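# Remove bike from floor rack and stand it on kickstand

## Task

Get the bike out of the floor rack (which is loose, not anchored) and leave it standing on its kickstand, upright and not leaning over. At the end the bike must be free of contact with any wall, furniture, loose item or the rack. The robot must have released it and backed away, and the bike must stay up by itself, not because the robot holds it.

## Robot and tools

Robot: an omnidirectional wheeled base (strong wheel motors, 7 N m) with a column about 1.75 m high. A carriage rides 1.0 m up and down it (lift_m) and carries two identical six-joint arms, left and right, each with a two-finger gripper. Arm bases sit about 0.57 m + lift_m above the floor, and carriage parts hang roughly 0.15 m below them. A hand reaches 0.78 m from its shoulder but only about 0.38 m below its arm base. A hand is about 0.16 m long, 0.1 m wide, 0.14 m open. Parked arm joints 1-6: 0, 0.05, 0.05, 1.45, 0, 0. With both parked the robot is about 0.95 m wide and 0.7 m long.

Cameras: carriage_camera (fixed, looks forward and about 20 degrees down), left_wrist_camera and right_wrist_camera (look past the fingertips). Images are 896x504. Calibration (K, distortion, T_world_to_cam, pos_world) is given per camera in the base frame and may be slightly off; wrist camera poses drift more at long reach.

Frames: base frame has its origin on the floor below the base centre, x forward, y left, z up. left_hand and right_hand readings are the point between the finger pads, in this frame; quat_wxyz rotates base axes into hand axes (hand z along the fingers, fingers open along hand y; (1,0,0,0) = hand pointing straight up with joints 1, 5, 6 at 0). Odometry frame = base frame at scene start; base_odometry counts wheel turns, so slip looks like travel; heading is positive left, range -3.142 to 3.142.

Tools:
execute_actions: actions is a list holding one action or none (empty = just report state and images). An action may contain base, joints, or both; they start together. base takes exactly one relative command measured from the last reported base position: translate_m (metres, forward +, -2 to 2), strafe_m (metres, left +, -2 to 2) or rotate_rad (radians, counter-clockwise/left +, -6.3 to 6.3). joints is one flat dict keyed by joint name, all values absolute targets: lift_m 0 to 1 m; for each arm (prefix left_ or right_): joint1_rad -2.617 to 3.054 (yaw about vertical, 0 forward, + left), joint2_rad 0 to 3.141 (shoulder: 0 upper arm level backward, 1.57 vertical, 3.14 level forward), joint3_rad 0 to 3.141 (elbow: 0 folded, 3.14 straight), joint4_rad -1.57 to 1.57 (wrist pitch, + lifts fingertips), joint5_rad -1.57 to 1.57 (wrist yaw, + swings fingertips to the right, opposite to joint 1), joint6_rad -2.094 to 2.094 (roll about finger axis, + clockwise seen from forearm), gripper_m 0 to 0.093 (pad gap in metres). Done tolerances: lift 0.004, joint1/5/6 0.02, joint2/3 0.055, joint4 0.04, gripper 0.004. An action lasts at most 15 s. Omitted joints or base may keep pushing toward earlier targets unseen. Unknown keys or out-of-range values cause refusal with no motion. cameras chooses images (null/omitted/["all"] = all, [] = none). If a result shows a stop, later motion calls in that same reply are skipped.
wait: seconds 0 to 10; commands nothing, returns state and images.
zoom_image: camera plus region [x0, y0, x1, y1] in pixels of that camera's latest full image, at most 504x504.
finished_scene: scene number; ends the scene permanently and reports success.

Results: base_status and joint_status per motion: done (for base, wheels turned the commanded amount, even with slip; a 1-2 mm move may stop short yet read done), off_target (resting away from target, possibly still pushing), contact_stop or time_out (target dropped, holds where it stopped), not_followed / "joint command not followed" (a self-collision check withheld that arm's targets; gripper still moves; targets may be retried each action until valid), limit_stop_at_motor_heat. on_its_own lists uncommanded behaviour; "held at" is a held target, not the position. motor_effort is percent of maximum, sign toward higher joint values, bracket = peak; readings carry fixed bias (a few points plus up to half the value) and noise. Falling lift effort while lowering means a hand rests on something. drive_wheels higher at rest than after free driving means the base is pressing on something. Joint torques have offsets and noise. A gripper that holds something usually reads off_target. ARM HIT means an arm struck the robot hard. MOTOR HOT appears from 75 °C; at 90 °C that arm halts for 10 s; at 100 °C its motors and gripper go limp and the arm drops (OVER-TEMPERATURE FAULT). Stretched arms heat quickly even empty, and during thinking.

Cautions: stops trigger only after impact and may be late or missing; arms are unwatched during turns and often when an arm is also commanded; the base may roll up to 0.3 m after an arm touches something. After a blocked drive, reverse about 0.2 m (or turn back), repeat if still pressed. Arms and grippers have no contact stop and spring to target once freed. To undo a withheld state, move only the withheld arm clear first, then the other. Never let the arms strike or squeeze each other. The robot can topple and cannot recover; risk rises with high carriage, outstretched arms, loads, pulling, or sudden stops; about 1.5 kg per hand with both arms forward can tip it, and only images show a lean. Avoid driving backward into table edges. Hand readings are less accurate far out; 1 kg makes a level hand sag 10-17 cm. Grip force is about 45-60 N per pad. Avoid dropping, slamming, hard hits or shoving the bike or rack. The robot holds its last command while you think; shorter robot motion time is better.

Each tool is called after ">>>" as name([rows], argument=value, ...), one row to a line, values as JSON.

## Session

>>> execute_actions(actions=[])

Scene clock: 0.00 s.
Joint torques (N m, as the arm reports them, + toward a larger angle): no reading
base_odometry: x=+0.000 y=+0.000 heading=+0.000 (m, m, rad; odometry frame)
base_status: not commanded
joint_positions: lift_m=+0.300 left_joint1_rad=+0.026 left_joint2_rad=+0.054 left_joint3_rad=+0.048 left_joint4_rad=+1.486 left_joint5_rad=-0.038 left_joint6_rad=-0.037 left_gripper_m=+0.094 right_joint1_rad=-0.002 right_joint2_rad=+0.050 right_joint3_rad=+0.059 right_joint4_rad=+1.490 right_joint5_rad=-0.013 right_joint6_rad=+0.025 right_gripper_m=+0.094
joint_status: not commanded
motor_effort: lift_m=+16 drive_wheels=+0 (%)
left_hand: x=+0.2849 y=+0.3442 z=+1.3082 quat_wxyz=(+0.999, -0.020, +0.045, -0.005) (m; base frame)
right_hand: x=+0.2795 y=-0.3348 z=+1.3113 quat_wxyz=(+0.999, -0.006, +0.036, +0.012) (m; base frame)
pictures: carriage_camera, left_wrist_camera, right_wrist_camera
camera_calibration (this result's frames):
carriage_camera: T_world_to_cam=[[0.0541726, -0.998366, 0.0181988, -0.0350441], [-0.36568, -0.0367951, -0.930013, 1.26613], [0.929163, 0.0437263, -0.367076, 0.312289], [0, 0, 0, 1]] pos_world=[0.174729, -0.00205481, 1.29279]
left_wrist_camera: T_world_to_cam=[[-0.0417916, -0.998969, 0.0177303, 0.331806], [0.747493, -0.0430362, -0.662874, 0.67468], [0.662953, -0.0144493, 0.748521, -1.03534], [0, 0, 0, 1]] pos_world=[0.195929, 0.34554, 1.21632]
right_wrist_camera: T_world_to_cam=[[0.0639732, -0.997925, -0.00734799, -0.341844], [0.741602, 0.0524658, -0.668785, 0.68636], [0.667783, 0.0373351, 0.743419, -1.02337], [0, 0, 0, 1]] pos_world=[0.196252, -0.338938, 1.21731]
Images, in order (width x height): carriage_camera 896x504, left_wrist_camera 896x504, right_wrist_camera 896x504.

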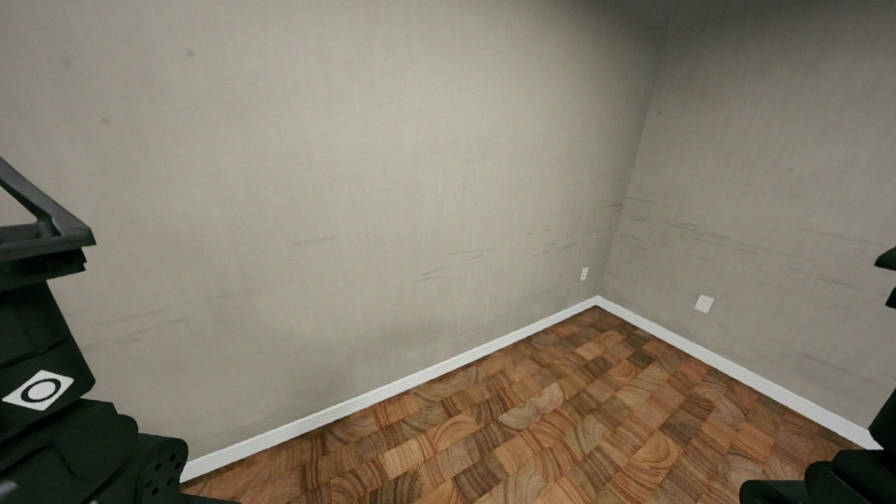

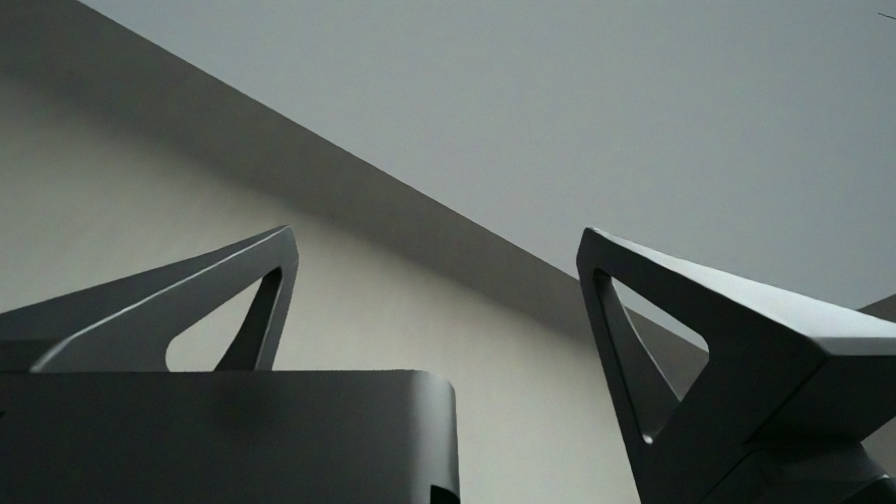

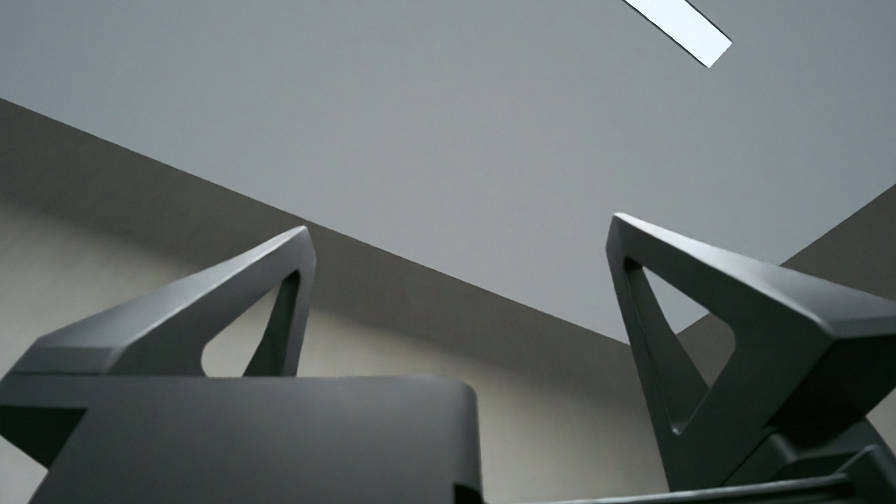

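>>> execute_actions([
  {"base":{"rotate_rad":-2.3}},
], cameras=["carriage_camera"])

Scene clock: 5.37 s.
Joint torques (N m, as the arm reports them, + toward a larger angle): left_arm=[ 0.15  4.13  5.83 -0.1  -0.03  0.01] | right_arm=[ 0.1   3.89  5.85 -0.19 -0.08  0.07]
base_odometry: x=+0.000 y=+0.000 heading=-2.300 (m, m, rad; odometry frame)
base_status: done
joint_positions: lift_m=+0.300 left_joint1_rad=+0.026 left_joint2_rad=+0.054 left_joint3_rad=+0.048 left_joint4_rad=+1.483 left_joint5_rad=-0.038 left_joint6_rad=-0.037 left_gripper_m=+0.094 right_joint1_rad=-0.002 right_joint2_rad=+0.050 right_joint3_rad=+0.059 right_joint4_rad=+1.490 right_joint5_rad=-0.013 right_joint6_rad=+0.025 right_gripper_m=+0.094
joint_status: not commanded
motor_effort: lift_m=+16(15) drive_wheels=+3(9) (%)
left_hand: x=+0.2858 y=+0.3442 z=+1.3081 quat_wxyz=(+0.999, -0.020, +0.046, -0.005) (m; base frame)
right_hand: x=+0.2795 y=-0.3348 z=+1.3113 quat_wxyz=(+0.999, -0.006, +0.036, +0.012) (m; base frame)
pictures: carriage_camera
camera_calibration (this result's frames):
carriage_camera: T_world_to_cam=[[0.0541726, -0.998366, 0.0181988, -0.0350441], [-0.36568, -0.0367951, -0.930013, 1.26613], [0.929163, 0.0437263, -0.367076, 0.312289], [0, 0, 0, 1]] pos_world=[0.174729, -0.00205481, 1.29279]
Images, in order (width x height): carriage_camera 896x504.

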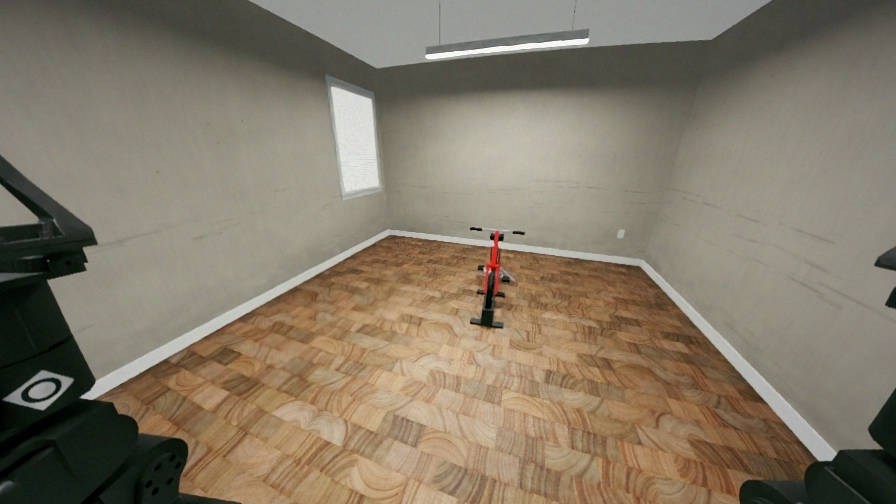

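>>> zoom_image(camera="carriage_camera", region=[420,200,580,345])

Region (420, 200, 580, 345) of carriage_camera's 896x504 image, scaled by 3.150, with more detail than that image has; it fills the top 457 rows of this view, and the rest is white.

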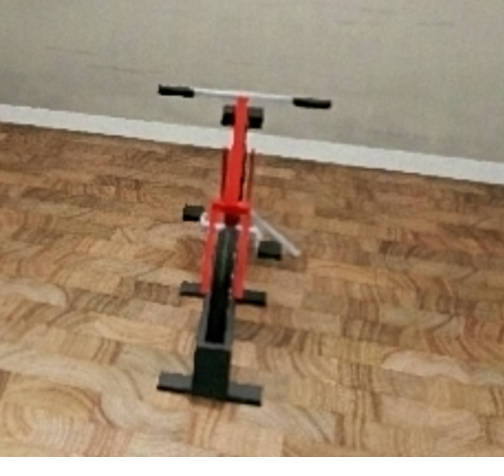

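>>> execute_actions([
  {"base":{"rotate_rad":-0.533}},
], cameras=[])

>>> execute_actions([
  {"base":{"translate_m":2.0}},
], cameras=[])

>>> execute_actions([
  {"base":{"translate_m":0.72}},
], cameras=[])

>>> execute_actions([
  {"base":{"rotate_rad":1.92},"joints":{"lift_m":0.35,"right_joint2_rad":2.3,"right_joint3_rad":1.9,"right_joint4_rad":-1.15,"right_joint6_rad":1.57}},
])

Scene clock: 26.87 s.
Joint torques (N m, as the arm reports them, + toward a larger angle): left_arm=[ 0.1   4.12  5.86 -0.09 -0.03  0.01] | right_arm=[ 0.13  3.9   5.85 -0.18 -0.07  0.07]
base_odometry: x=+0.000 y=+0.000 heading=-2.833 (m, m, rad; odometry frame)
base_status: done
joint_positions: lift_m=+0.300 left_joint1_rad=+0.026 left_joint2_rad=+0.054 left_joint3_rad=+0.048 left_joint4_rad=+1.484 left_joint5_rad=-0.038 left_joint6_rad=-0.037 left_gripper_m=+0.094 right_joint1_rad=-0.002 right_joint2_rad=+0.050 right_joint3_rad=+0.059 right_joint4_rad=+1.490 right_joint5_rad=-0.013 right_joint6_rad=+0.025 right_gripper_m=+0.094
joint_status: not commanded
motor_effort: lift_m=+15(17) drive_wheels=+3(6) (%)
left_hand: x=+0.2856 y=+0.3442 z=+1.3081 quat_wxyz=(+0.999, -0.020, +0.046, -0.005) (m; base frame)
right_hand: x=+0.2795 y=-0.3348 z=+1.3113 quat_wxyz=(+0.999, -0.006, +0.036, +0.012) (m; base frame)
pictures: none
No camera images: the call's "cameras" was empty. Leave "cameras" out to get every camera's image.

Scene clock: 33.23 s.
Joint torques (N m, as the arm reports them, + toward a larger angle): left_arm=[ 0.1   4.16  5.85 -0.13 -0.03  0.02] | right_arm=[ 0.11  3.87  5.91 -0.2  -0.07  0.07]
base_odometry: x=-1.906 y=-0.606 heading=-2.833 (m, m, rad; odometry frame)
base_status: done
joint_positions: lift_m=+0.300 left_joint1_rad=+0.026 left_joint2_rad=+0.054 left_joint3_rad=+0.048 left_joint4_rad=+1.485 left_joint5_rad=-0.038 left_joint6_rad=-0.037 left_gripper_m=+0.094 right_joint1_rad=-0.002 right_joint2_rad=+0.050 right_joint3_rad=+0.059 right_joint4_rad=+1.490 right_joint5_rad=-0.013 right_joint6_rad=+0.025 right_gripper_m=+0.094
joint_status: not commanded
motor_effort: lift_m=+17(16) drive_wheels=-4(14) (%)
left_hand: x=+0.2852 y=+0.3442 z=+1.3081 quat_wxyz=(+0.999, -0.020, +0.045, -0.005) (m; base frame)
right_hand: x=+0.2795 y=-0.3348 z=+1.3113 quat_wxyz=(+0.999, -0.006, +0.036, +0.012) (m; base frame)
pictures: none
No camera images: the call's "cameras" was empty. Leave "cameras" out to get every camera's image.

Scene clock: 36.90 s.
Joint torques (N m, as the arm reports them, + toward a larger angle): left_arm=[ 0.09  4.15  5.88 -0.11 -0.02  0.01] | right_arm=[ 0.13  3.89  5.9  -0.18 -0.08  0.07]
base_odometry: x=-2.592 y=-0.824 heading=-2.834 (m, m, rad; odometry frame)
base_status: done
joint_positions: lift_m=+0.300 left_joint1_rad=+0.026 left_joint2_rad=+0.054 left_joint3_rad=+0.048 left_joint4_rad=+1.485 left_joint5_rad=-0.038 left_joint6_rad=-0.037 left_gripper_m=+0.094 right_joint1_rad=-0.002 right_joint2_rad=+0.050 right_joint3_rad=+0.059 right_joint4_rad=+1.490 right_joint5_rad=-0.013 right_joint6_rad=+0.025 right_gripper_m=+0.094
joint_status: not commanded
motor_effort: lift_m=+16(16) drive_wheels=-3(11) (%)
left_hand: x=+0.2853 y=+0.3442 z=+1.3081 quat_wxyz=(+0.999, -0.020, +0.045, -0.005) (m; base frame)
right_hand: x=+0.2795 y=-0.3348 z=+1.3113 quat_wxyz=(+0.999, -0.006, +0.036, +0.012) (m; base frame)
pictures: none
No camera images: the call's "cameras" was empty. Leave "cameras" out to get every camera's image.

Scene clock: 40.30 s.
Joint torques (N m, as the arm reports them, + toward a larger angle): left_arm=[ 0.08  4.07  5.83 -0.12 -0.03  0.02] | right_arm=[  0.07 -13.4    7.3    0.18  -0.01   0.17]
base_odometry: x=-2.592 y=-0.824 heading=-0.914 (m, m, rad; odometry frame)
base_status: done
joint_positions: lift_m=+0.350 left_joint1_rad=+0.026 left_joint2_rad=+0.054 left_joint3_rad=+0.048 left_joint4_rad=+1.483 left_joint5_rad=-0.038 left_joint6_rad=-0.037 left_gripper_m=+0.094 right_joint1_rad=-0.002 right_joint2_rad=+2.306 right_joint3_rad=+1.886 right_joint4_rad=-1.132 right_joint5_rad=-0.013 right_joint6_rad=+1.562 right_gripper_m=+0.094
joint_status: all done
motor_effort: lift_m=+18(23) drive_wheels=+3(11) (%)
left_hand: x=+0.2857 y=+0.3442 z=+1.3577 quat_wxyz=(+0.999, -0.020, +0.046, -0.005) (m; base frame)
right_hand: x=+0.7110 y=-0.3357 z=+0.9452 quat_wxyz=(+0.002, +0.705, +0.710, +0.011) (m; base frame)
pictures: carriage_camera, left_wrist_camera, right_wrist_camera
camera_calibration (this result's frames):
carriage_camera: T_world_to_cam=[[0.0541726, -0.998366, 0.0181988, -0.0359473], [-0.36568, -0.0367951, -0.930013, 1.31228], [0.929163, 0.0437263, -0.367076, 0.330505], [0, 0, 0, 1]] pos_world=[0.174729, -0.00205481, 1.34241]
left_wrist_camera: T_world_to_cam=[[-0.0417372, -0.998968, 0.0179373, 0.330681], [0.745468, -0.0430891, -0.665148, 0.710657], [0.665234, -0.0143897, 0.746496, -1.07085], [0, 0, 0, 1]] pos_world=[0.196396, 0.345552, 1.26615]
right_wrist_camera: T_world_to_cam=[[-0.999424, 0.0338607, -0.00239818, 0.724716], [0.0249516, 0.780689, 0.624422, -0.346808], [0.0230156, 0.624002, -0.781084, 1.057], [0, 0, 0, 1]] pos_world=[0.708624, -0.41336, 1.0439]
Images, in order (width x height): carriage_camera 896x504, left_wrist_camera 896x504, right_wrist_camera 896x504.

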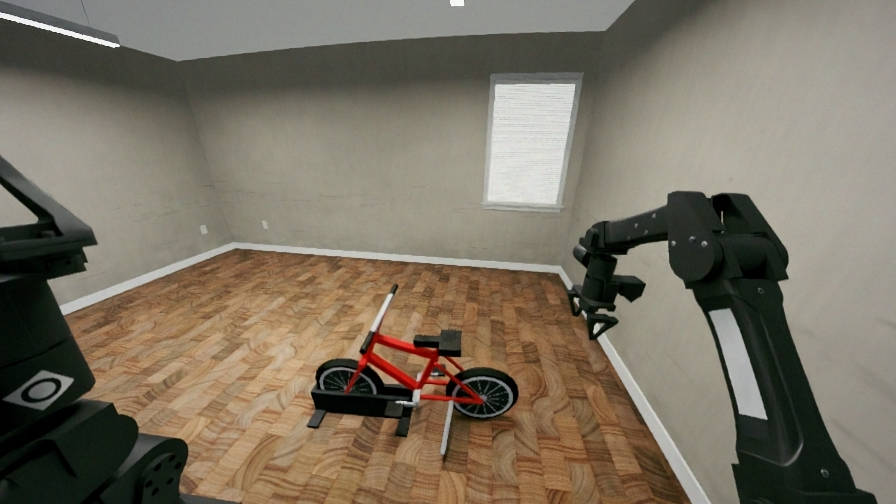

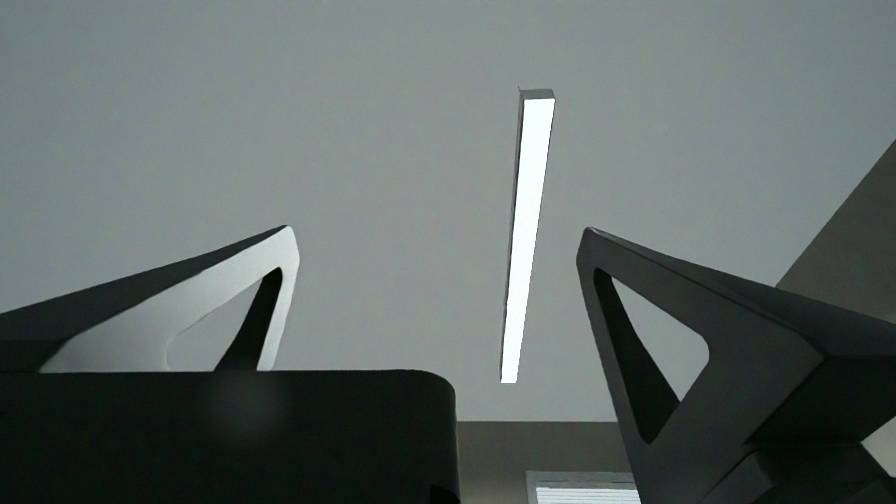

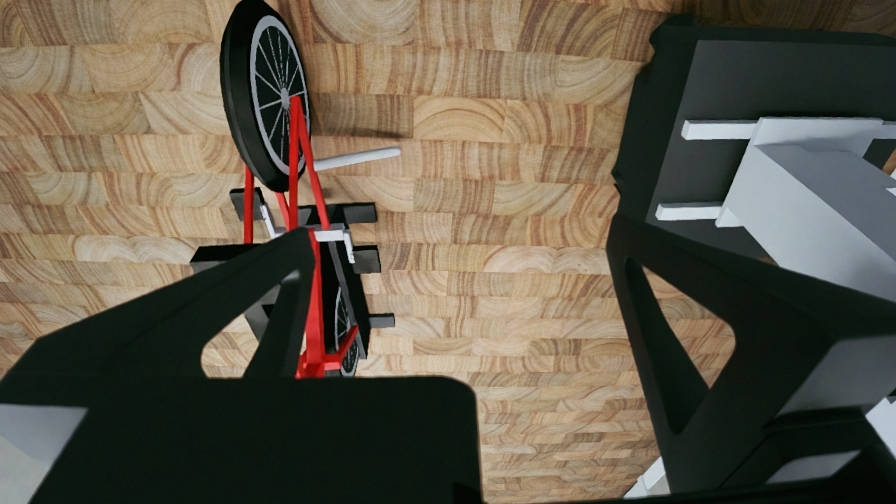

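>>> execute_actions([
  {"base":{"strafe_m":0.43}},
], cameras=[])

>>> execute_actions([
  {"base":{"translate_m":0.34},"joints":{"lift_m":0.3}},
], cameras=[])

>>> execute_actions([
  {"joints":{"lift_m":0.06}},
], cameras=["carriage_camera","right_wrist_camera"])

Scene clock: 54.77 s.
Joint torques (N m, as the arm reports them, + toward a larger angle): left_arm=[ 0.14  4.15  5.88 -0.1  -0.01  0.03] | right_arm=[ -0.02 -13.4    7.24   0.18  -0.04   0.17]
base_odometry: x=-2.252 y=-0.561 heading=-0.913 (m, m, rad; odometry frame)
base_status: done
joint_positions: lift_m=+0.350 left_joint1_rad=+0.026 left_joint2_rad=+0.054 left_joint3_rad=+0.048 left_joint4_rad=+1.483 left_joint5_rad=-0.038 left_joint6_rad=-0.037 left_gripper_m=+0.094 right_joint1_rad=-0.001 right_joint2_rad=+2.306 right_joint3_rad=+1.886 right_joint4_rad=-1.136 right_joint5_rad=-0.013 right_joint6_rad=+1.562 right_gripper_m=+0.094
joint_status: not commanded
motor_effort: lift_m=+16(17) drive_wheels=-3(12) (%)
left_hand: x=+0.2857 y=+0.3442 z=+1.3577 quat_wxyz=(+0.999, -0.020, +0.046, -0.005) (m; base frame)
right_hand: x=+0.7101 y=-0.3350 z=+0.9452 quat_wxyz=(+0.001, +0.704, +0.710, +0.010) (m; base frame)
pictures: none
No camera images: the call's "cameras" was empty. Leave "cameras" out to get every camera's image.

Scene clock: 57.37 s.
Joint torques (N m, as the arm reports them, + toward a larger angle): left_arm=[ 0.14  4.13  5.92 -0.1  -0.02  0.02] | right_arm=[ -0.02 -12.63   7.12   0.26  -0.03   0.17]
base_odometry: x=-2.044 y=-0.830 heading=-0.913 (m, m, rad; odometry frame)
base_status: done
joint_positions: lift_m=+0.300 left_joint1_rad=+0.026 left_joint2_rad=+0.054 left_joint3_rad=+0.048 left_joint4_rad=+1.484 left_joint5_rad=-0.038 left_joint6_rad=-0.037 left_gripper_m=+0.094 right_joint1_rad=-0.001 right_joint2_rad=+2.297 right_joint3_rad=+1.889 right_joint4_rad=-1.144 right_joint5_rad=-0.013 right_joint6_rad=+1.562 right_gripper_m=+0.094
joint_status: all done
motor_effort: lift_m=+12(14) drive_wheels=-3(9) (%)
left_hand: x=+0.2855 y=+0.3442 z=+1.3083 quat_wxyz=(+0.999, -0.020, +0.046, -0.005) (m; base frame)
right_hand: x=+0.7096 y=-0.3350 z=+0.9002 quat_wxyz=(+0.002, +0.704, +0.710, +0.011) (m; base frame)
pictures: none
No camera images: the call's "cameras" was empty. Leave "cameras" out to get every camera's image.

Scene clock: 58.87 s.
Joint torques (N m, as the arm reports them, + toward a larger angle): left_arm=[ 0.14  4.07  5.88 -0.11 -0.01  0.02] | right_arm=[  0.01 -12.63   7.11   0.29  -0.02   0.16]
base_odometry: x=-2.044 y=-0.830 heading=-0.913 (m, m, rad; odometry frame)
base_status: not commanded
joint_positions: lift_m=+0.060 left_joint1_rad=+0.026 left_joint2_rad=+0.054 left_joint3_rad=+0.048 left_joint4_rad=+1.485 left_joint5_rad=-0.038 left_joint6_rad=-0.037 left_gripper_m=+0.094 right_joint1_rad=-0.001 right_joint2_rad=+2.296 right_joint3_rad=+1.889 right_joint4_rad=-1.145 right_joint5_rad=-0.013 right_joint6_rad=+1.562 right_gripper_m=+0.094
joint_status: all done
motor_effort: lift_m=+13(13) drive_wheels=-3(4) (%)
left_hand: x=+0.2853 y=+0.3442 z=+1.0684 quat_wxyz=(+0.999, -0.020, +0.045, -0.005) (m; base frame)
right_hand: x=+0.7095 y=-0.3350 z=+0.6607 quat_wxyz=(+0.002, +0.704, +0.710, +0.011) (m; base frame)
pictures: carriage_camera, right_wrist_camera
camera_calibration (this result's frames):
carriage_camera: T_world_to_cam=[[0.0541726, -0.998366, 0.0181988, -0.0306809], [-0.36568, -0.0367951, -0.930013, 1.04315], [0.929163, 0.0437263, -0.367076, 0.224281], [0, 0, 0, 1]] pos_world=[0.174729, -0.00205481, 1.05303]
right_wrist_camera: T_world_to_cam=[[-0.99945, 0.0330981, -0.00200627, 0.722017], [0.0246004, 0.780698, 0.624424, -0.169404], [0.0222335, 0.624031, -0.781083, 0.834945], [0, 0, 0, 1]] pos_world=[0.707224, -0.412676, 0.75939]
Images, in order (width x height): carriage_camera 896x504, right_wrist_camera 896x504.

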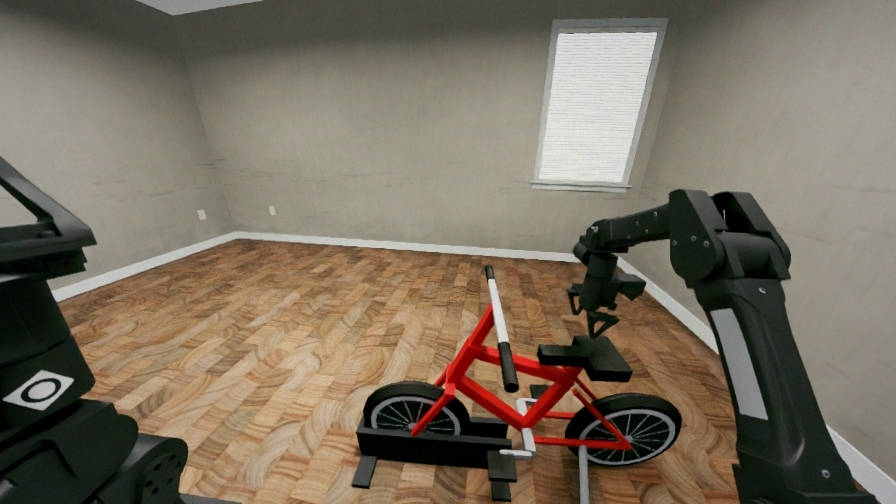

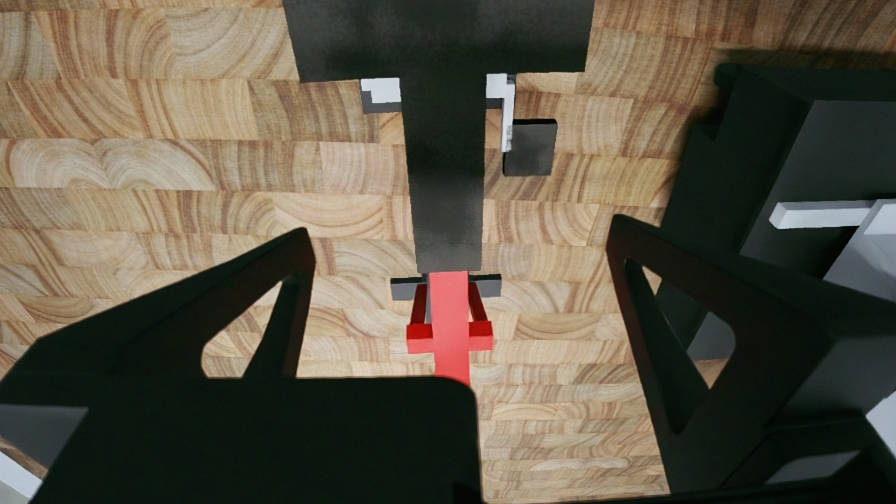

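>>> execute_actions([
  {"base":{"strafe_m":0.06}},
], cameras=[])

>>> execute_actions([
  {"joints":{"lift_m":0.0,"right_joint2_rad":2.42,"right_joint4_rad":-1.03}},
], cameras=["right_wrist_camera"])

Scene clock: 64.77 s.
Joint torques (N m, as the arm reports them, + toward a larger angle): left_arm=[ 0.14  4.13  5.82 -0.12 -0.02  0.01] | right_arm=[ -0.04 -12.63   7.12   0.3   -0.04   0.16]
base_odometry: x=-1.996 y=-0.794 heading=-0.913 (m, m, rad; odometry frame)
base_status: done
joint_positions: lift_m=+0.060 left_joint1_rad=+0.026 left_joint2_rad=+0.054 left_joint3_rad=+0.048 left_joint4_rad=+1.485 left_joint5_rad=-0.038 left_joint6_rad=-0.037 left_gripper_m=+0.094 right_joint1_rad=+0.000 right_joint2_rad=+2.296 right_joint3_rad=+1.889 right_joint4_rad=-1.145 right_joint5_rad=-0.013 right_joint6_rad=+1.562 right_gripper_m=+0.094
joint_status: not commanded
motor_effort: lift_m=+14(13) drive_wheels=-2(10) (%)
left_hand: x=+0.2853 y=+0.3442 z=+1.0684 quat_wxyz=(+0.999, -0.020, +0.045, -0.005) (m; base frame)
right_hand: x=+0.7094 y=-0.3346 z=+0.6607 quat_wxyz=(+0.002, +0.704, +0.710, +0.011) (m; base frame)
pictures: none
No camera images: the call's "cameras" was empty. Leave "cameras" out to get every camera's image.

Scene clock: 65.77 s.
Joint torques (N m, as the arm reports them, + toward a larger angle): left_arm=[ 0.13  4.14  5.93 -0.15 -0.03  0.01] | right_arm=[ -0.09 -13.54   6.39   0.38   0.     0.16]
base_odometry: x=-1.996 y=-0.794 heading=-0.913 (m, m, rad; odometry frame)
base_status: not commanded
joint_positions: lift_m=+0.000 left_joint1_rad=+0.026 left_joint2_rad=+0.054 left_joint3_rad=+0.048 left_joint4_rad=+1.485 left_joint5_rad=-0.038 left_joint6_rad=-0.037 left_gripper_m=+0.094 right_joint1_rad=+0.000 right_joint2_rad=+2.419 right_joint3_rad=+1.899 right_joint4_rad=-1.034 right_joint5_rad=-0.013 right_joint6_rad=+1.562 right_gripper_m=+0.094
joint_status: all done
motor_effort: lift_m=+15(13) drive_wheels=+0(2) (%)
left_hand: x=+0.2852 y=+0.3442 z=+1.0084 quat_wxyz=(+0.999, -0.020, +0.045, -0.005) (m; base frame)
right_hand: x=+0.7259 y=-0.3346 z=+0.5502 quat_wxyz=(+0.001, +0.704, +0.710, +0.011) (m; base frame)
pictures: right_wrist_camera
camera_calibration (this result's frames):
right_wrist_camera: T_world_to_cam=[[-0.999477, 0.0323355, -0.000862447, 0.73725], [0.0247193, 0.780717, 0.624396, -0.101119], [0.0208635, 0.624048, -0.781108, 0.749044], [0, 0, 0, 1]] pos_world=[0.723736, -0.412333, 0.648858]
Images, in order (width x height): right_wrist_camera 896x504.

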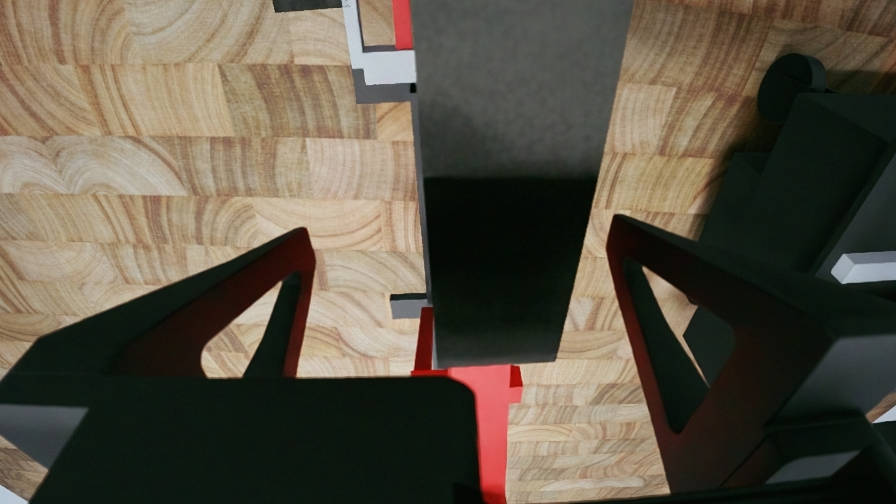

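>>> execute_actions([
  {"base":{"translate_m":-0.017}},
], cameras=[])

>>> execute_actions([
  {"base":{"strafe_m":-0.03}},
], cameras=[])

>>> execute_actions([
  {"joints":{"right_joint2_rad":2.49,"right_joint4_rad":-0.97}},
], cameras=["right_wrist_camera"])

Scene clock: 71.80 s.
Joint torques (N m, as the arm reports them, + toward a larger angle): left_arm=[ 0.12  4.14  5.92 -0.12 -0.03  0.02] | right_arm=[  0.   -13.39   6.36   0.36  -0.03   0.15]
base_odometry: x=-2.007 y=-0.780 heading=-0.913 (m, m, rad; odometry frame)
base_status: done
joint_positions: lift_m=+0.000 left_joint1_rad=+0.026 left_joint2_rad=+0.054 left_joint3_rad=+0.048 left_joint4_rad=+1.486 left_joint5_rad=-0.038 left_joint6_rad=-0.037 left_gripper_m=+0.094 right_joint1_rad=+0.000 right_joint2_rad=+2.418 right_joint3_rad=+1.899 right_joint4_rad=-1.034 right_joint5_rad=-0.013 right_joint6_rad=+1.562 right_gripper_m=+0.094
joint_status: not commanded
motor_effort: lift_m=+16(14) drive_wheels=+0(4) (%)
left_hand: x=+0.2850 y=+0.3442 z=+1.0084 quat_wxyz=(+0.999, -0.020, +0.045, -0.005) (m; base frame)
right_hand: x=+0.7261 y=-0.3346 z=+0.5507 quat_wxyz=(+0.002, +0.704, +0.710, +0.011) (m; base frame)
pictures: none
No camera images: the call's "cameras" was empty. Leave "cameras" out to get every camera's image.

Scene clock: 72.80 s.
Joint torques (N m, as the arm reports them, + toward a larger angle): left_arm=[ 0.06  4.16  5.89 -0.14 -0.03  0.01] | right_arm=[  0.03 -13.37   6.3    0.37  -0.03   0.16]
base_odometry: x=-2.030 y=-0.799 heading=-0.913 (m, m, rad; odometry frame)
base_status: done
joint_positions: lift_m=+0.000 left_joint1_rad=+0.026 left_joint2_rad=+0.054 left_joint3_rad=+0.048 left_joint4_rad=+1.486 left_joint5_rad=-0.038 left_joint6_rad=-0.037 left_gripper_m=+0.094 right_joint1_rad=-0.002 right_joint2_rad=+2.418 right_joint3_rad=+1.899 right_joint4_rad=-1.034 right_joint5_rad=-0.013 right_joint6_rad=+1.562 right_gripper_m=+0.094
joint_status: not commanded
motor_effort: lift_m=+14(12) drive_wheels=+1(8) (%)
left_hand: x=+0.2850 y=+0.3442 z=+1.0084 quat_wxyz=(+0.999, -0.020, +0.045, -0.005) (m; base frame)
right_hand: x=+0.7261 y=-0.3355 z=+0.5507 quat_wxyz=(+0.002, +0.705, +0.709, +0.011) (m; base frame)
pictures: none
No camera images: the call's "cameras" was empty. Leave "cameras" out to get every camera's image.

Scene clock: 73.47 s.
Joint torques (N m, as the arm reports them, + toward a larger angle): left_arm=[ 0.13  4.08  5.9  -0.15 -0.02  0.02] | right_arm=[  0.03 -13.44   6.25   0.39  -0.03   0.16]
base_odometry: x=-2.030 y=-0.799 heading=-0.913 (m, m, rad; odometry frame)
base_status: not commanded
joint_positions: lift_m=+0.000 left_joint1_rad=+0.026 left_joint2_rad=+0.054 left_joint3_rad=+0.048 left_joint4_rad=+1.486 left_joint5_rad=-0.038 left_joint6_rad=-0.037 left_gripper_m=+0.094 right_joint1_rad=-0.002 right_joint2_rad=+2.483 right_joint3_rad=+1.899 right_joint4_rad=-0.977 right_joint5_rad=-0.013 right_joint6_rad=+1.562 right_gripper_m=+0.094
joint_status: all done
motor_effort: lift_m=+14(14) drive_wheels=+1(0) (%)
left_hand: x=+0.2850 y=+0.3442 z=+1.0084 quat_wxyz=(+0.999, -0.020, +0.045, -0.005) (m; base frame)
right_hand: x=+0.7300 y=-0.3355 z=+0.5215 quat_wxyz=(-0.001, +0.705, +0.709, +0.008) (m; base frame)
pictures: right_wrist_camera
camera_calibration (this result's frames):
right_wrist_camera: T_world_to_cam=[[-0.999393, 0.0342418, 0.00638172, 0.738126], [0.0307333, 0.78066, 0.624199, -0.0869587], [0.0163917, 0.624017, -0.781239, 0.730484], [0, 0, 0, 1]] pos_world=[0.728377, -0.413224, 0.620252]
Images, in order (width x height): right_wrist_camera 896x504.

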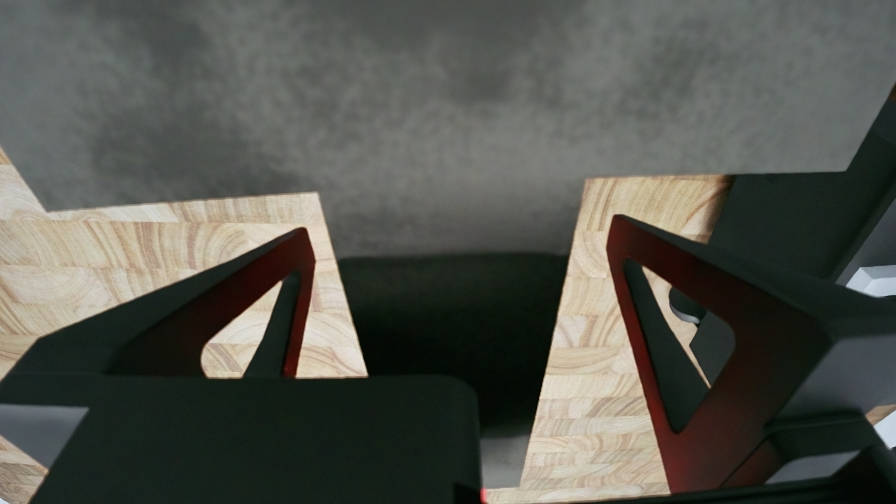

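>>> execute_actions([
  {"joints":{"right_gripper_m":0.0}},
], cameras=[])

>>> execute_actions([
  {"base":{"strafe_m":-0.13},"joints":{"right_joint1_rad":0.0}},
], cameras=["carriage_camera"])

>>> execute_actions([
  {"base":{"strafe_m":-0.13},"joints":{"right_joint1_rad":0.0}},
], cameras=["carriage_camera"])

Scene clock: 78.80 s.
Joint torques (N m, as the arm reports them, + toward a larger angle): left_arm=[ 0.04  4.15  5.93 -0.14 -0.03  0.02] | right_arm=[  0.1  -13.43   6.15   0.3   -0.03   0.13]
base_odometry: x=-2.030 y=-0.799 heading=-0.913 (m, m, rad; odometry frame)
base_status: not commanded
joint_positions: lift_m=+0.000 left_joint1_rad=+0.026 left_joint2_rad=+0.054 left_joint3_rad=+0.048 left_joint4_rad=+1.486 left_joint5_rad=-0.038 left_joint6_rad=-0.037 left_gripper_m=+0.094 right_joint1_rad=-0.002 right_joint2_rad=+2.483 right_joint3_rad=+1.899 right_joint4_rad=-0.965 right_joint5_rad=-0.013 right_joint6_rad=+1.565 right_gripper_m=+0.039
joint_status: right_gripper_m off_target (ended at +0.039, target +0.000)
motor_effort: lift_m=+13(15) drive_wheels=+0(0) (%)
left_hand: x=+0.2850 y=+0.3442 z=+1.0084 quat_wxyz=(+0.999, -0.020, +0.045, -0.005) (m; base frame)
right_hand: x=+0.7329 y=-0.3355 z=+0.5216 quat_wxyz=(+0.003, +0.706, +0.708, +0.012) (m; base frame)
pictures: none
No camera images: the call's "cameras" was empty. Leave "cameras" out to get every camera's image.

Scene clock: 80.20 s.
Joint torques (N m, as the arm reports them, + toward a larger angle): left_arm=[ 0.15  4.12  5.91 -0.12 -0.06  0.01] | right_arm=[  1.14 -13.47   6.17   0.27   0.06   0.23]
base_odometry: x=-2.084 y=-0.839 heading=-0.913 (m, m, rad; odometry frame)
base_status: strafe_m contact_stop (by the wheels' count: -0.067 of -0.130)
joint_positions: lift_m=+0.000 left_joint1_rad=+0.026 left_joint2_rad=+0.054 left_joint3_rad=+0.048 left_joint4_rad=+1.485 left_joint5_rad=-0.036 left_joint6_rad=-0.037 left_gripper_m=+0.094 right_joint1_rad=-0.013 right_joint2_rad=+2.483 right_joint3_rad=+1.899 right_joint4_rad=-0.963 right_joint5_rad=-0.023 right_joint6_rad=+1.558 right_gripper_m=+0.039
joint_status: all done
motor_effort: lift_m=+13(13) drive_wheels=-1(13) (%)
left_hand: x=+0.2852 y=+0.3439 z=+1.0084 quat_wxyz=(+0.999, -0.020, +0.045, -0.005) (m; base frame)
right_hand: x=+0.7332 y=-0.3394 z=+0.5216 quat_wxyz=(+0.001, +0.707, +0.707, +0.016) (m; base frame)
pictures: carriage_camera
camera_calibration (this result's frames):
carriage_camera: T_world_to_cam=[[0.0541726, -0.998366, 0.0181988, -0.0295887], [-0.36568, -0.0367951, -0.930013, 0.987341], [0.929163, 0.0437263, -0.367076, 0.202252], [0, 0, 0, 1]] pos_world=[0.174729, -0.00205481, 0.99302]
Images, in order (width x height): carriage_camera 896x504.

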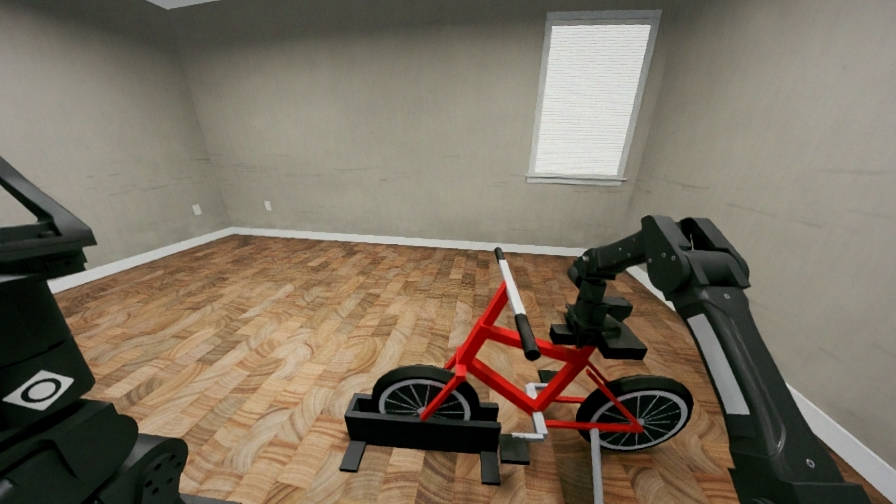

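not run: a stop came earlier in this reply.

Rolling; continue.

>>> execute_actions([
  {"base":{"strafe_m":-0.12},"joints":{"right_joint1_rad":-0.013}},
], cameras=["carriage_camera"])

>>> execute_actions([
  {"base":{"strafe_m":-0.12},"joints":{"right_joint1_rad":-0.013}},
], cameras=["carriage_camera"])

>>> execute_actions([
  {"base":{"strafe_m":-0.12},"joints":{"right_joint1_rad":-0.013}},
], cameras=["carriage_camera"])

Scene clock: 86.87 s.
Joint torques (N m, as the arm reports them, + toward a larger angle): left_arm=[ 0.1   4.19  5.91 -0.11 -0.03  0.02] | right_arm=[  0.97 -13.45   6.26   0.3   -0.09   0.27]
base_odometry: x=-2.179 y=-0.913 heading=-0.914 (m, m, rad; odometry frame)
base_status: done
joint_positions: lift_m=+0.000 left_joint1_rad=+0.026 left_joint2_rad=+0.054 left_joint3_rad=+0.048 left_joint4_rad=+1.485 left_joint5_rad=-0.036 left_joint6_rad=-0.037 left_gripper_m=+0.094 right_joint1_rad=-0.026 right_joint2_rad=+2.483 right_joint3_rad=+1.899 right_joint4_rad=-0.963 right_joint5_rad=-0.003 right_joint6_rad=+1.550 right_gripper_m=+0.039
joint_status: all done
motor_effort: lift_m=+14(15) drive_wheels=-2(8) (%)
left_hand: x=+0.2852 y=+0.3439 z=+1.0084 quat_wxyz=(+0.999, -0.020, +0.045, -0.005) (m; base frame)
right_hand: x=+0.7331 y=-0.3487 z=+0.5216 quat_wxyz=(+0.008, +0.709, +0.705, +0.009) (m; base frame)
pictures: carriage_camera
camera_calibration (this result's frames):
carriage_camera: T_world_to_cam=[[0.0541726, -0.998366, 0.0181988, -0.0295887], [-0.36568, -0.0367951, -0.930013, 0.987341], [0.929163, 0.0437263, -0.367076, 0.202252], [0, 0, 0, 1]] pos_world=[0.174729, -0.00205481, 0.99302]
Images, in order (width x height): carriage_camera 896x504.

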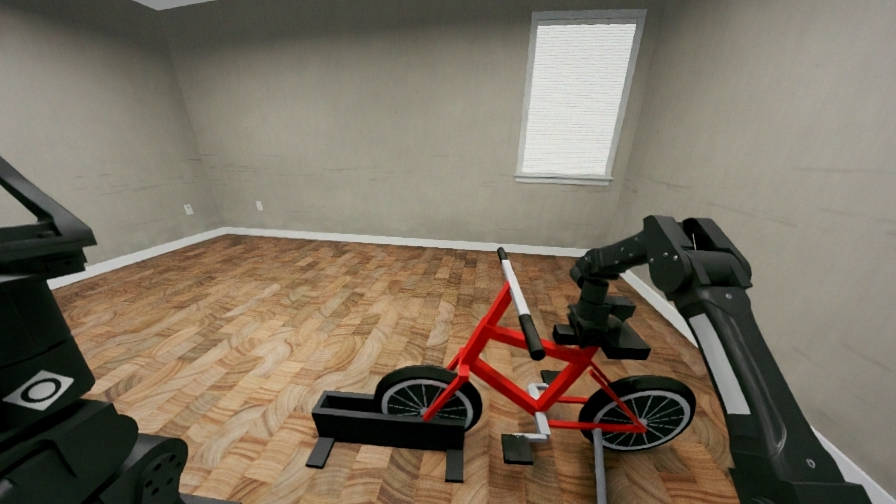

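Scene clock: 88.80 s.
Joint torques (N m, as the arm reports them, + toward a larger angle): left_arm=[ 0.13  4.18  5.91 -0.13 -0.06  0.02] | right_arm=[  0.33 -13.4    6.22   0.28  -0.11   0.19]
base_odometry: x=-2.274 y=-0.986 heading=-0.914 (m, m, rad; odometry frame)
base_status: done
joint_positions: lift_m=+0.000 left_joint1_rad=+0.026 left_joint2_rad=+0.054 left_joint3_rad=+0.048 left_joint4_rad=+1.486 left_joint5_rad=-0.036 left_joint6_rad=-0.037 left_gripper_m=+0.094 right_joint1_rad=-0.016 right_joint2_rad=+2.483 right_joint3_rad=+1.899 right_joint4_rad=-0.963 right_joint5_rad=-0.004 right_joint6_rad=+1.561 right_gripper_m=+0.039
joint_status: all done
motor_effort: lift_m=+15(14) drive_wheels=-2(5) (%)
left_hand: x=+0.2851 y=+0.3439 z=+1.0084 quat_wxyz=(+0.999, -0.020, +0.045, -0.005) (m; base frame)
right_hand: x=+0.7332 y=-0.3436 z=+0.5216 quat_wxyz=(+0.007, +0.709, +0.705, +0.010) (m; base frame)
pictures: carriage_camera
camera_calibration (this result's frames):
carriage_camera: T_world_to_cam=[[0.0541726, -0.998366, 0.0181988, -0.0295887], [-0.36568, -0.0367951, -0.930013, 0.987341], [0.929163, 0.0437263, -0.367076, 0.202252], [0, 0, 0, 1]] pos_world=[0.174729, -0.00205481, 0.99302]
Images, in order (width x height): carriage_camera 896x504.

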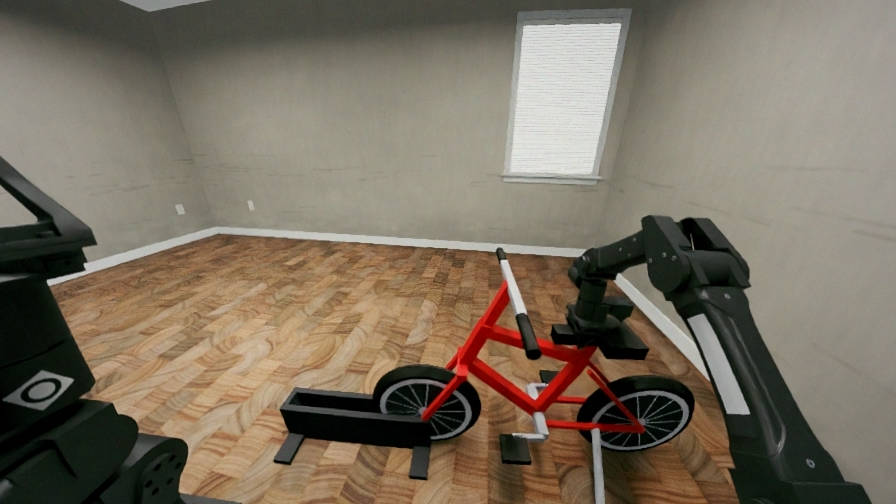

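Scene clock: 90.47 s.
Joint torques (N m, as the arm reports them, + toward a larger angle): left_arm=[ 0.07  4.1   5.91 -0.11 -0.03  0.01] | right_arm=[  0.6  -13.35   6.28   0.28  -0.13   0.18]
base_odometry: x=-2.369 y=-1.059 heading=-0.914 (m, m, rad; odometry frame)
base_status: done
joint_positions: lift_m=+0.000 left_joint1_rad=+0.026 left_joint2_rad=+0.054 left_joint3_rad=+0.048 left_joint4_rad=+1.486 left_joint5_rad=-0.036 left_joint6_rad=-0.037 left_gripper_m=+0.094 right_joint1_rad=-0.021 right_joint2_rad=+2.483 right_joint3_rad=+1.899 right_joint4_rad=-0.963 right_joint5_rad=+0.000 right_joint6_rad=+1.555 right_gripper_m=+0.039
joint_status: all done
motor_effort: lift_m=+14(15) drive_wheels=-1(6) (%)
left_hand: x=+0.2851 y=+0.3439 z=+1.0084 quat_wxyz=(+0.999, -0.020, +0.045, -0.005) (m; base frame)
right_hand: x=+0.7331 y=-0.3470 z=+0.5216 quat_wxyz=(+0.008, +0.709, +0.705, +0.008) (m; base frame)
pictures: carriage_camera
camera_calibration (this result's frames):
carriage_camera: T_world_to_cam=[[0.0541726, -0.998366, 0.0181988, -0.0295887], [-0.36568, -0.0367951, -0.930013, 0.987341], [0.929163, 0.0437263, -0.367076, 0.202252], [0, 0, 0, 1]] pos_world=[0.174729, -0.00205481, 0.99302]
Images, in order (width x height): carriage_camera 896x504.

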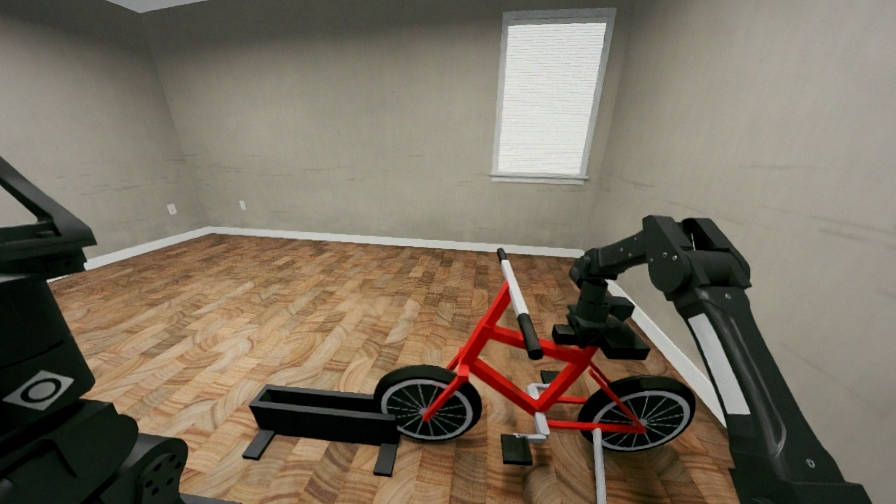

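>>> execute_actions([
  {"base":{"strafe_m":-0.14},"joints":{"right_joint1_rad":-0.013}},
], cameras=["carriage_camera"])

>>> zoom_image(camera="carriage_camera", region=[200,300,800,504])

Scene clock: 111.30 s.
Joint torques (N m, as the arm reports them, + toward a larger angle): left_arm=[ 0.11  4.17  5.85 -0.15 -0.04  0.02] | right_arm=[  0.64 -13.5    6.22   0.3   -0.13   0.2 ]
base_odometry: x=-2.480 y=-1.144 heading=-0.914 (m, m, rad; odometry frame)
base_status: done
joint_positions: lift_m=+0.000 left_joint1_rad=+0.026 left_joint2_rad=+0.054 left_joint3_rad=+0.048 left_joint4_rad=+1.486 left_joint5_rad=-0.036 left_joint6_rad=-0.037 left_gripper_m=+0.094 right_joint1_rad=-0.022 right_joint2_rad=+2.483 right_joint3_rad=+1.899 right_joint4_rad=-0.965 right_joint5_rad=+0.001 right_joint6_rad=+1.553 right_gripper_m=+0.039
joint_status: all done
motor_effort: lift_m=+15(13) drive_wheels=-2(10) (%)
left_hand: x=+0.2851 y=+0.3439 z=+1.0084 quat_wxyz=(+0.999, -0.020, +0.045, -0.005) (m; base frame)
right_hand: x=+0.7328 y=-0.3478 z=+0.5216 quat_wxyz=(+0.008, +0.709, +0.705, +0.007) (m; base frame)
pictures: carriage_camera
camera_calibration (this result's frames):
carriage_camera: T_world_to_cam=[[0.0541726, -0.998366, 0.0181988, -0.0295887], [-0.36568, -0.0367951, -0.930013, 0.987341], [0.929163, 0.0437263, -0.367076, 0.202252], [0, 0, 0, 1]] pos_world=[0.174729, -0.00205481, 0.99302]
Images, in order (width x height): carriage_camera 896x504.

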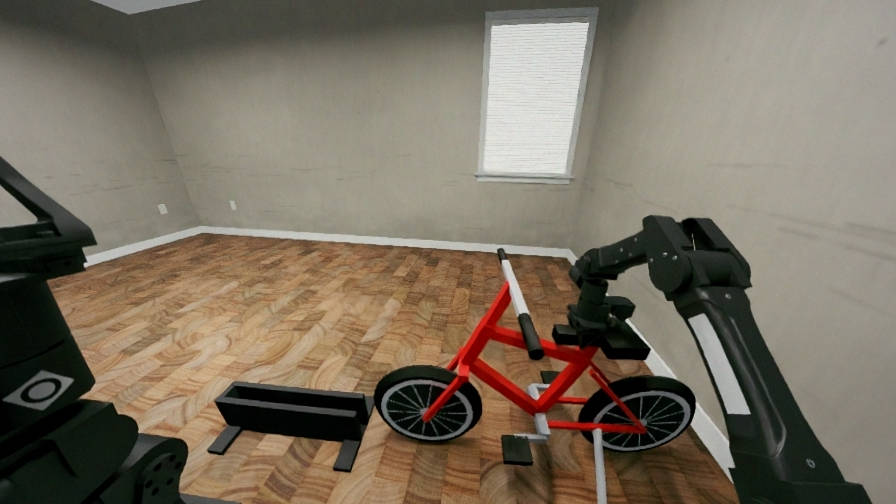

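Region (200, 300, 800, 504) is 600x204 pixels. A region can be at most 504 by 504 pixels.


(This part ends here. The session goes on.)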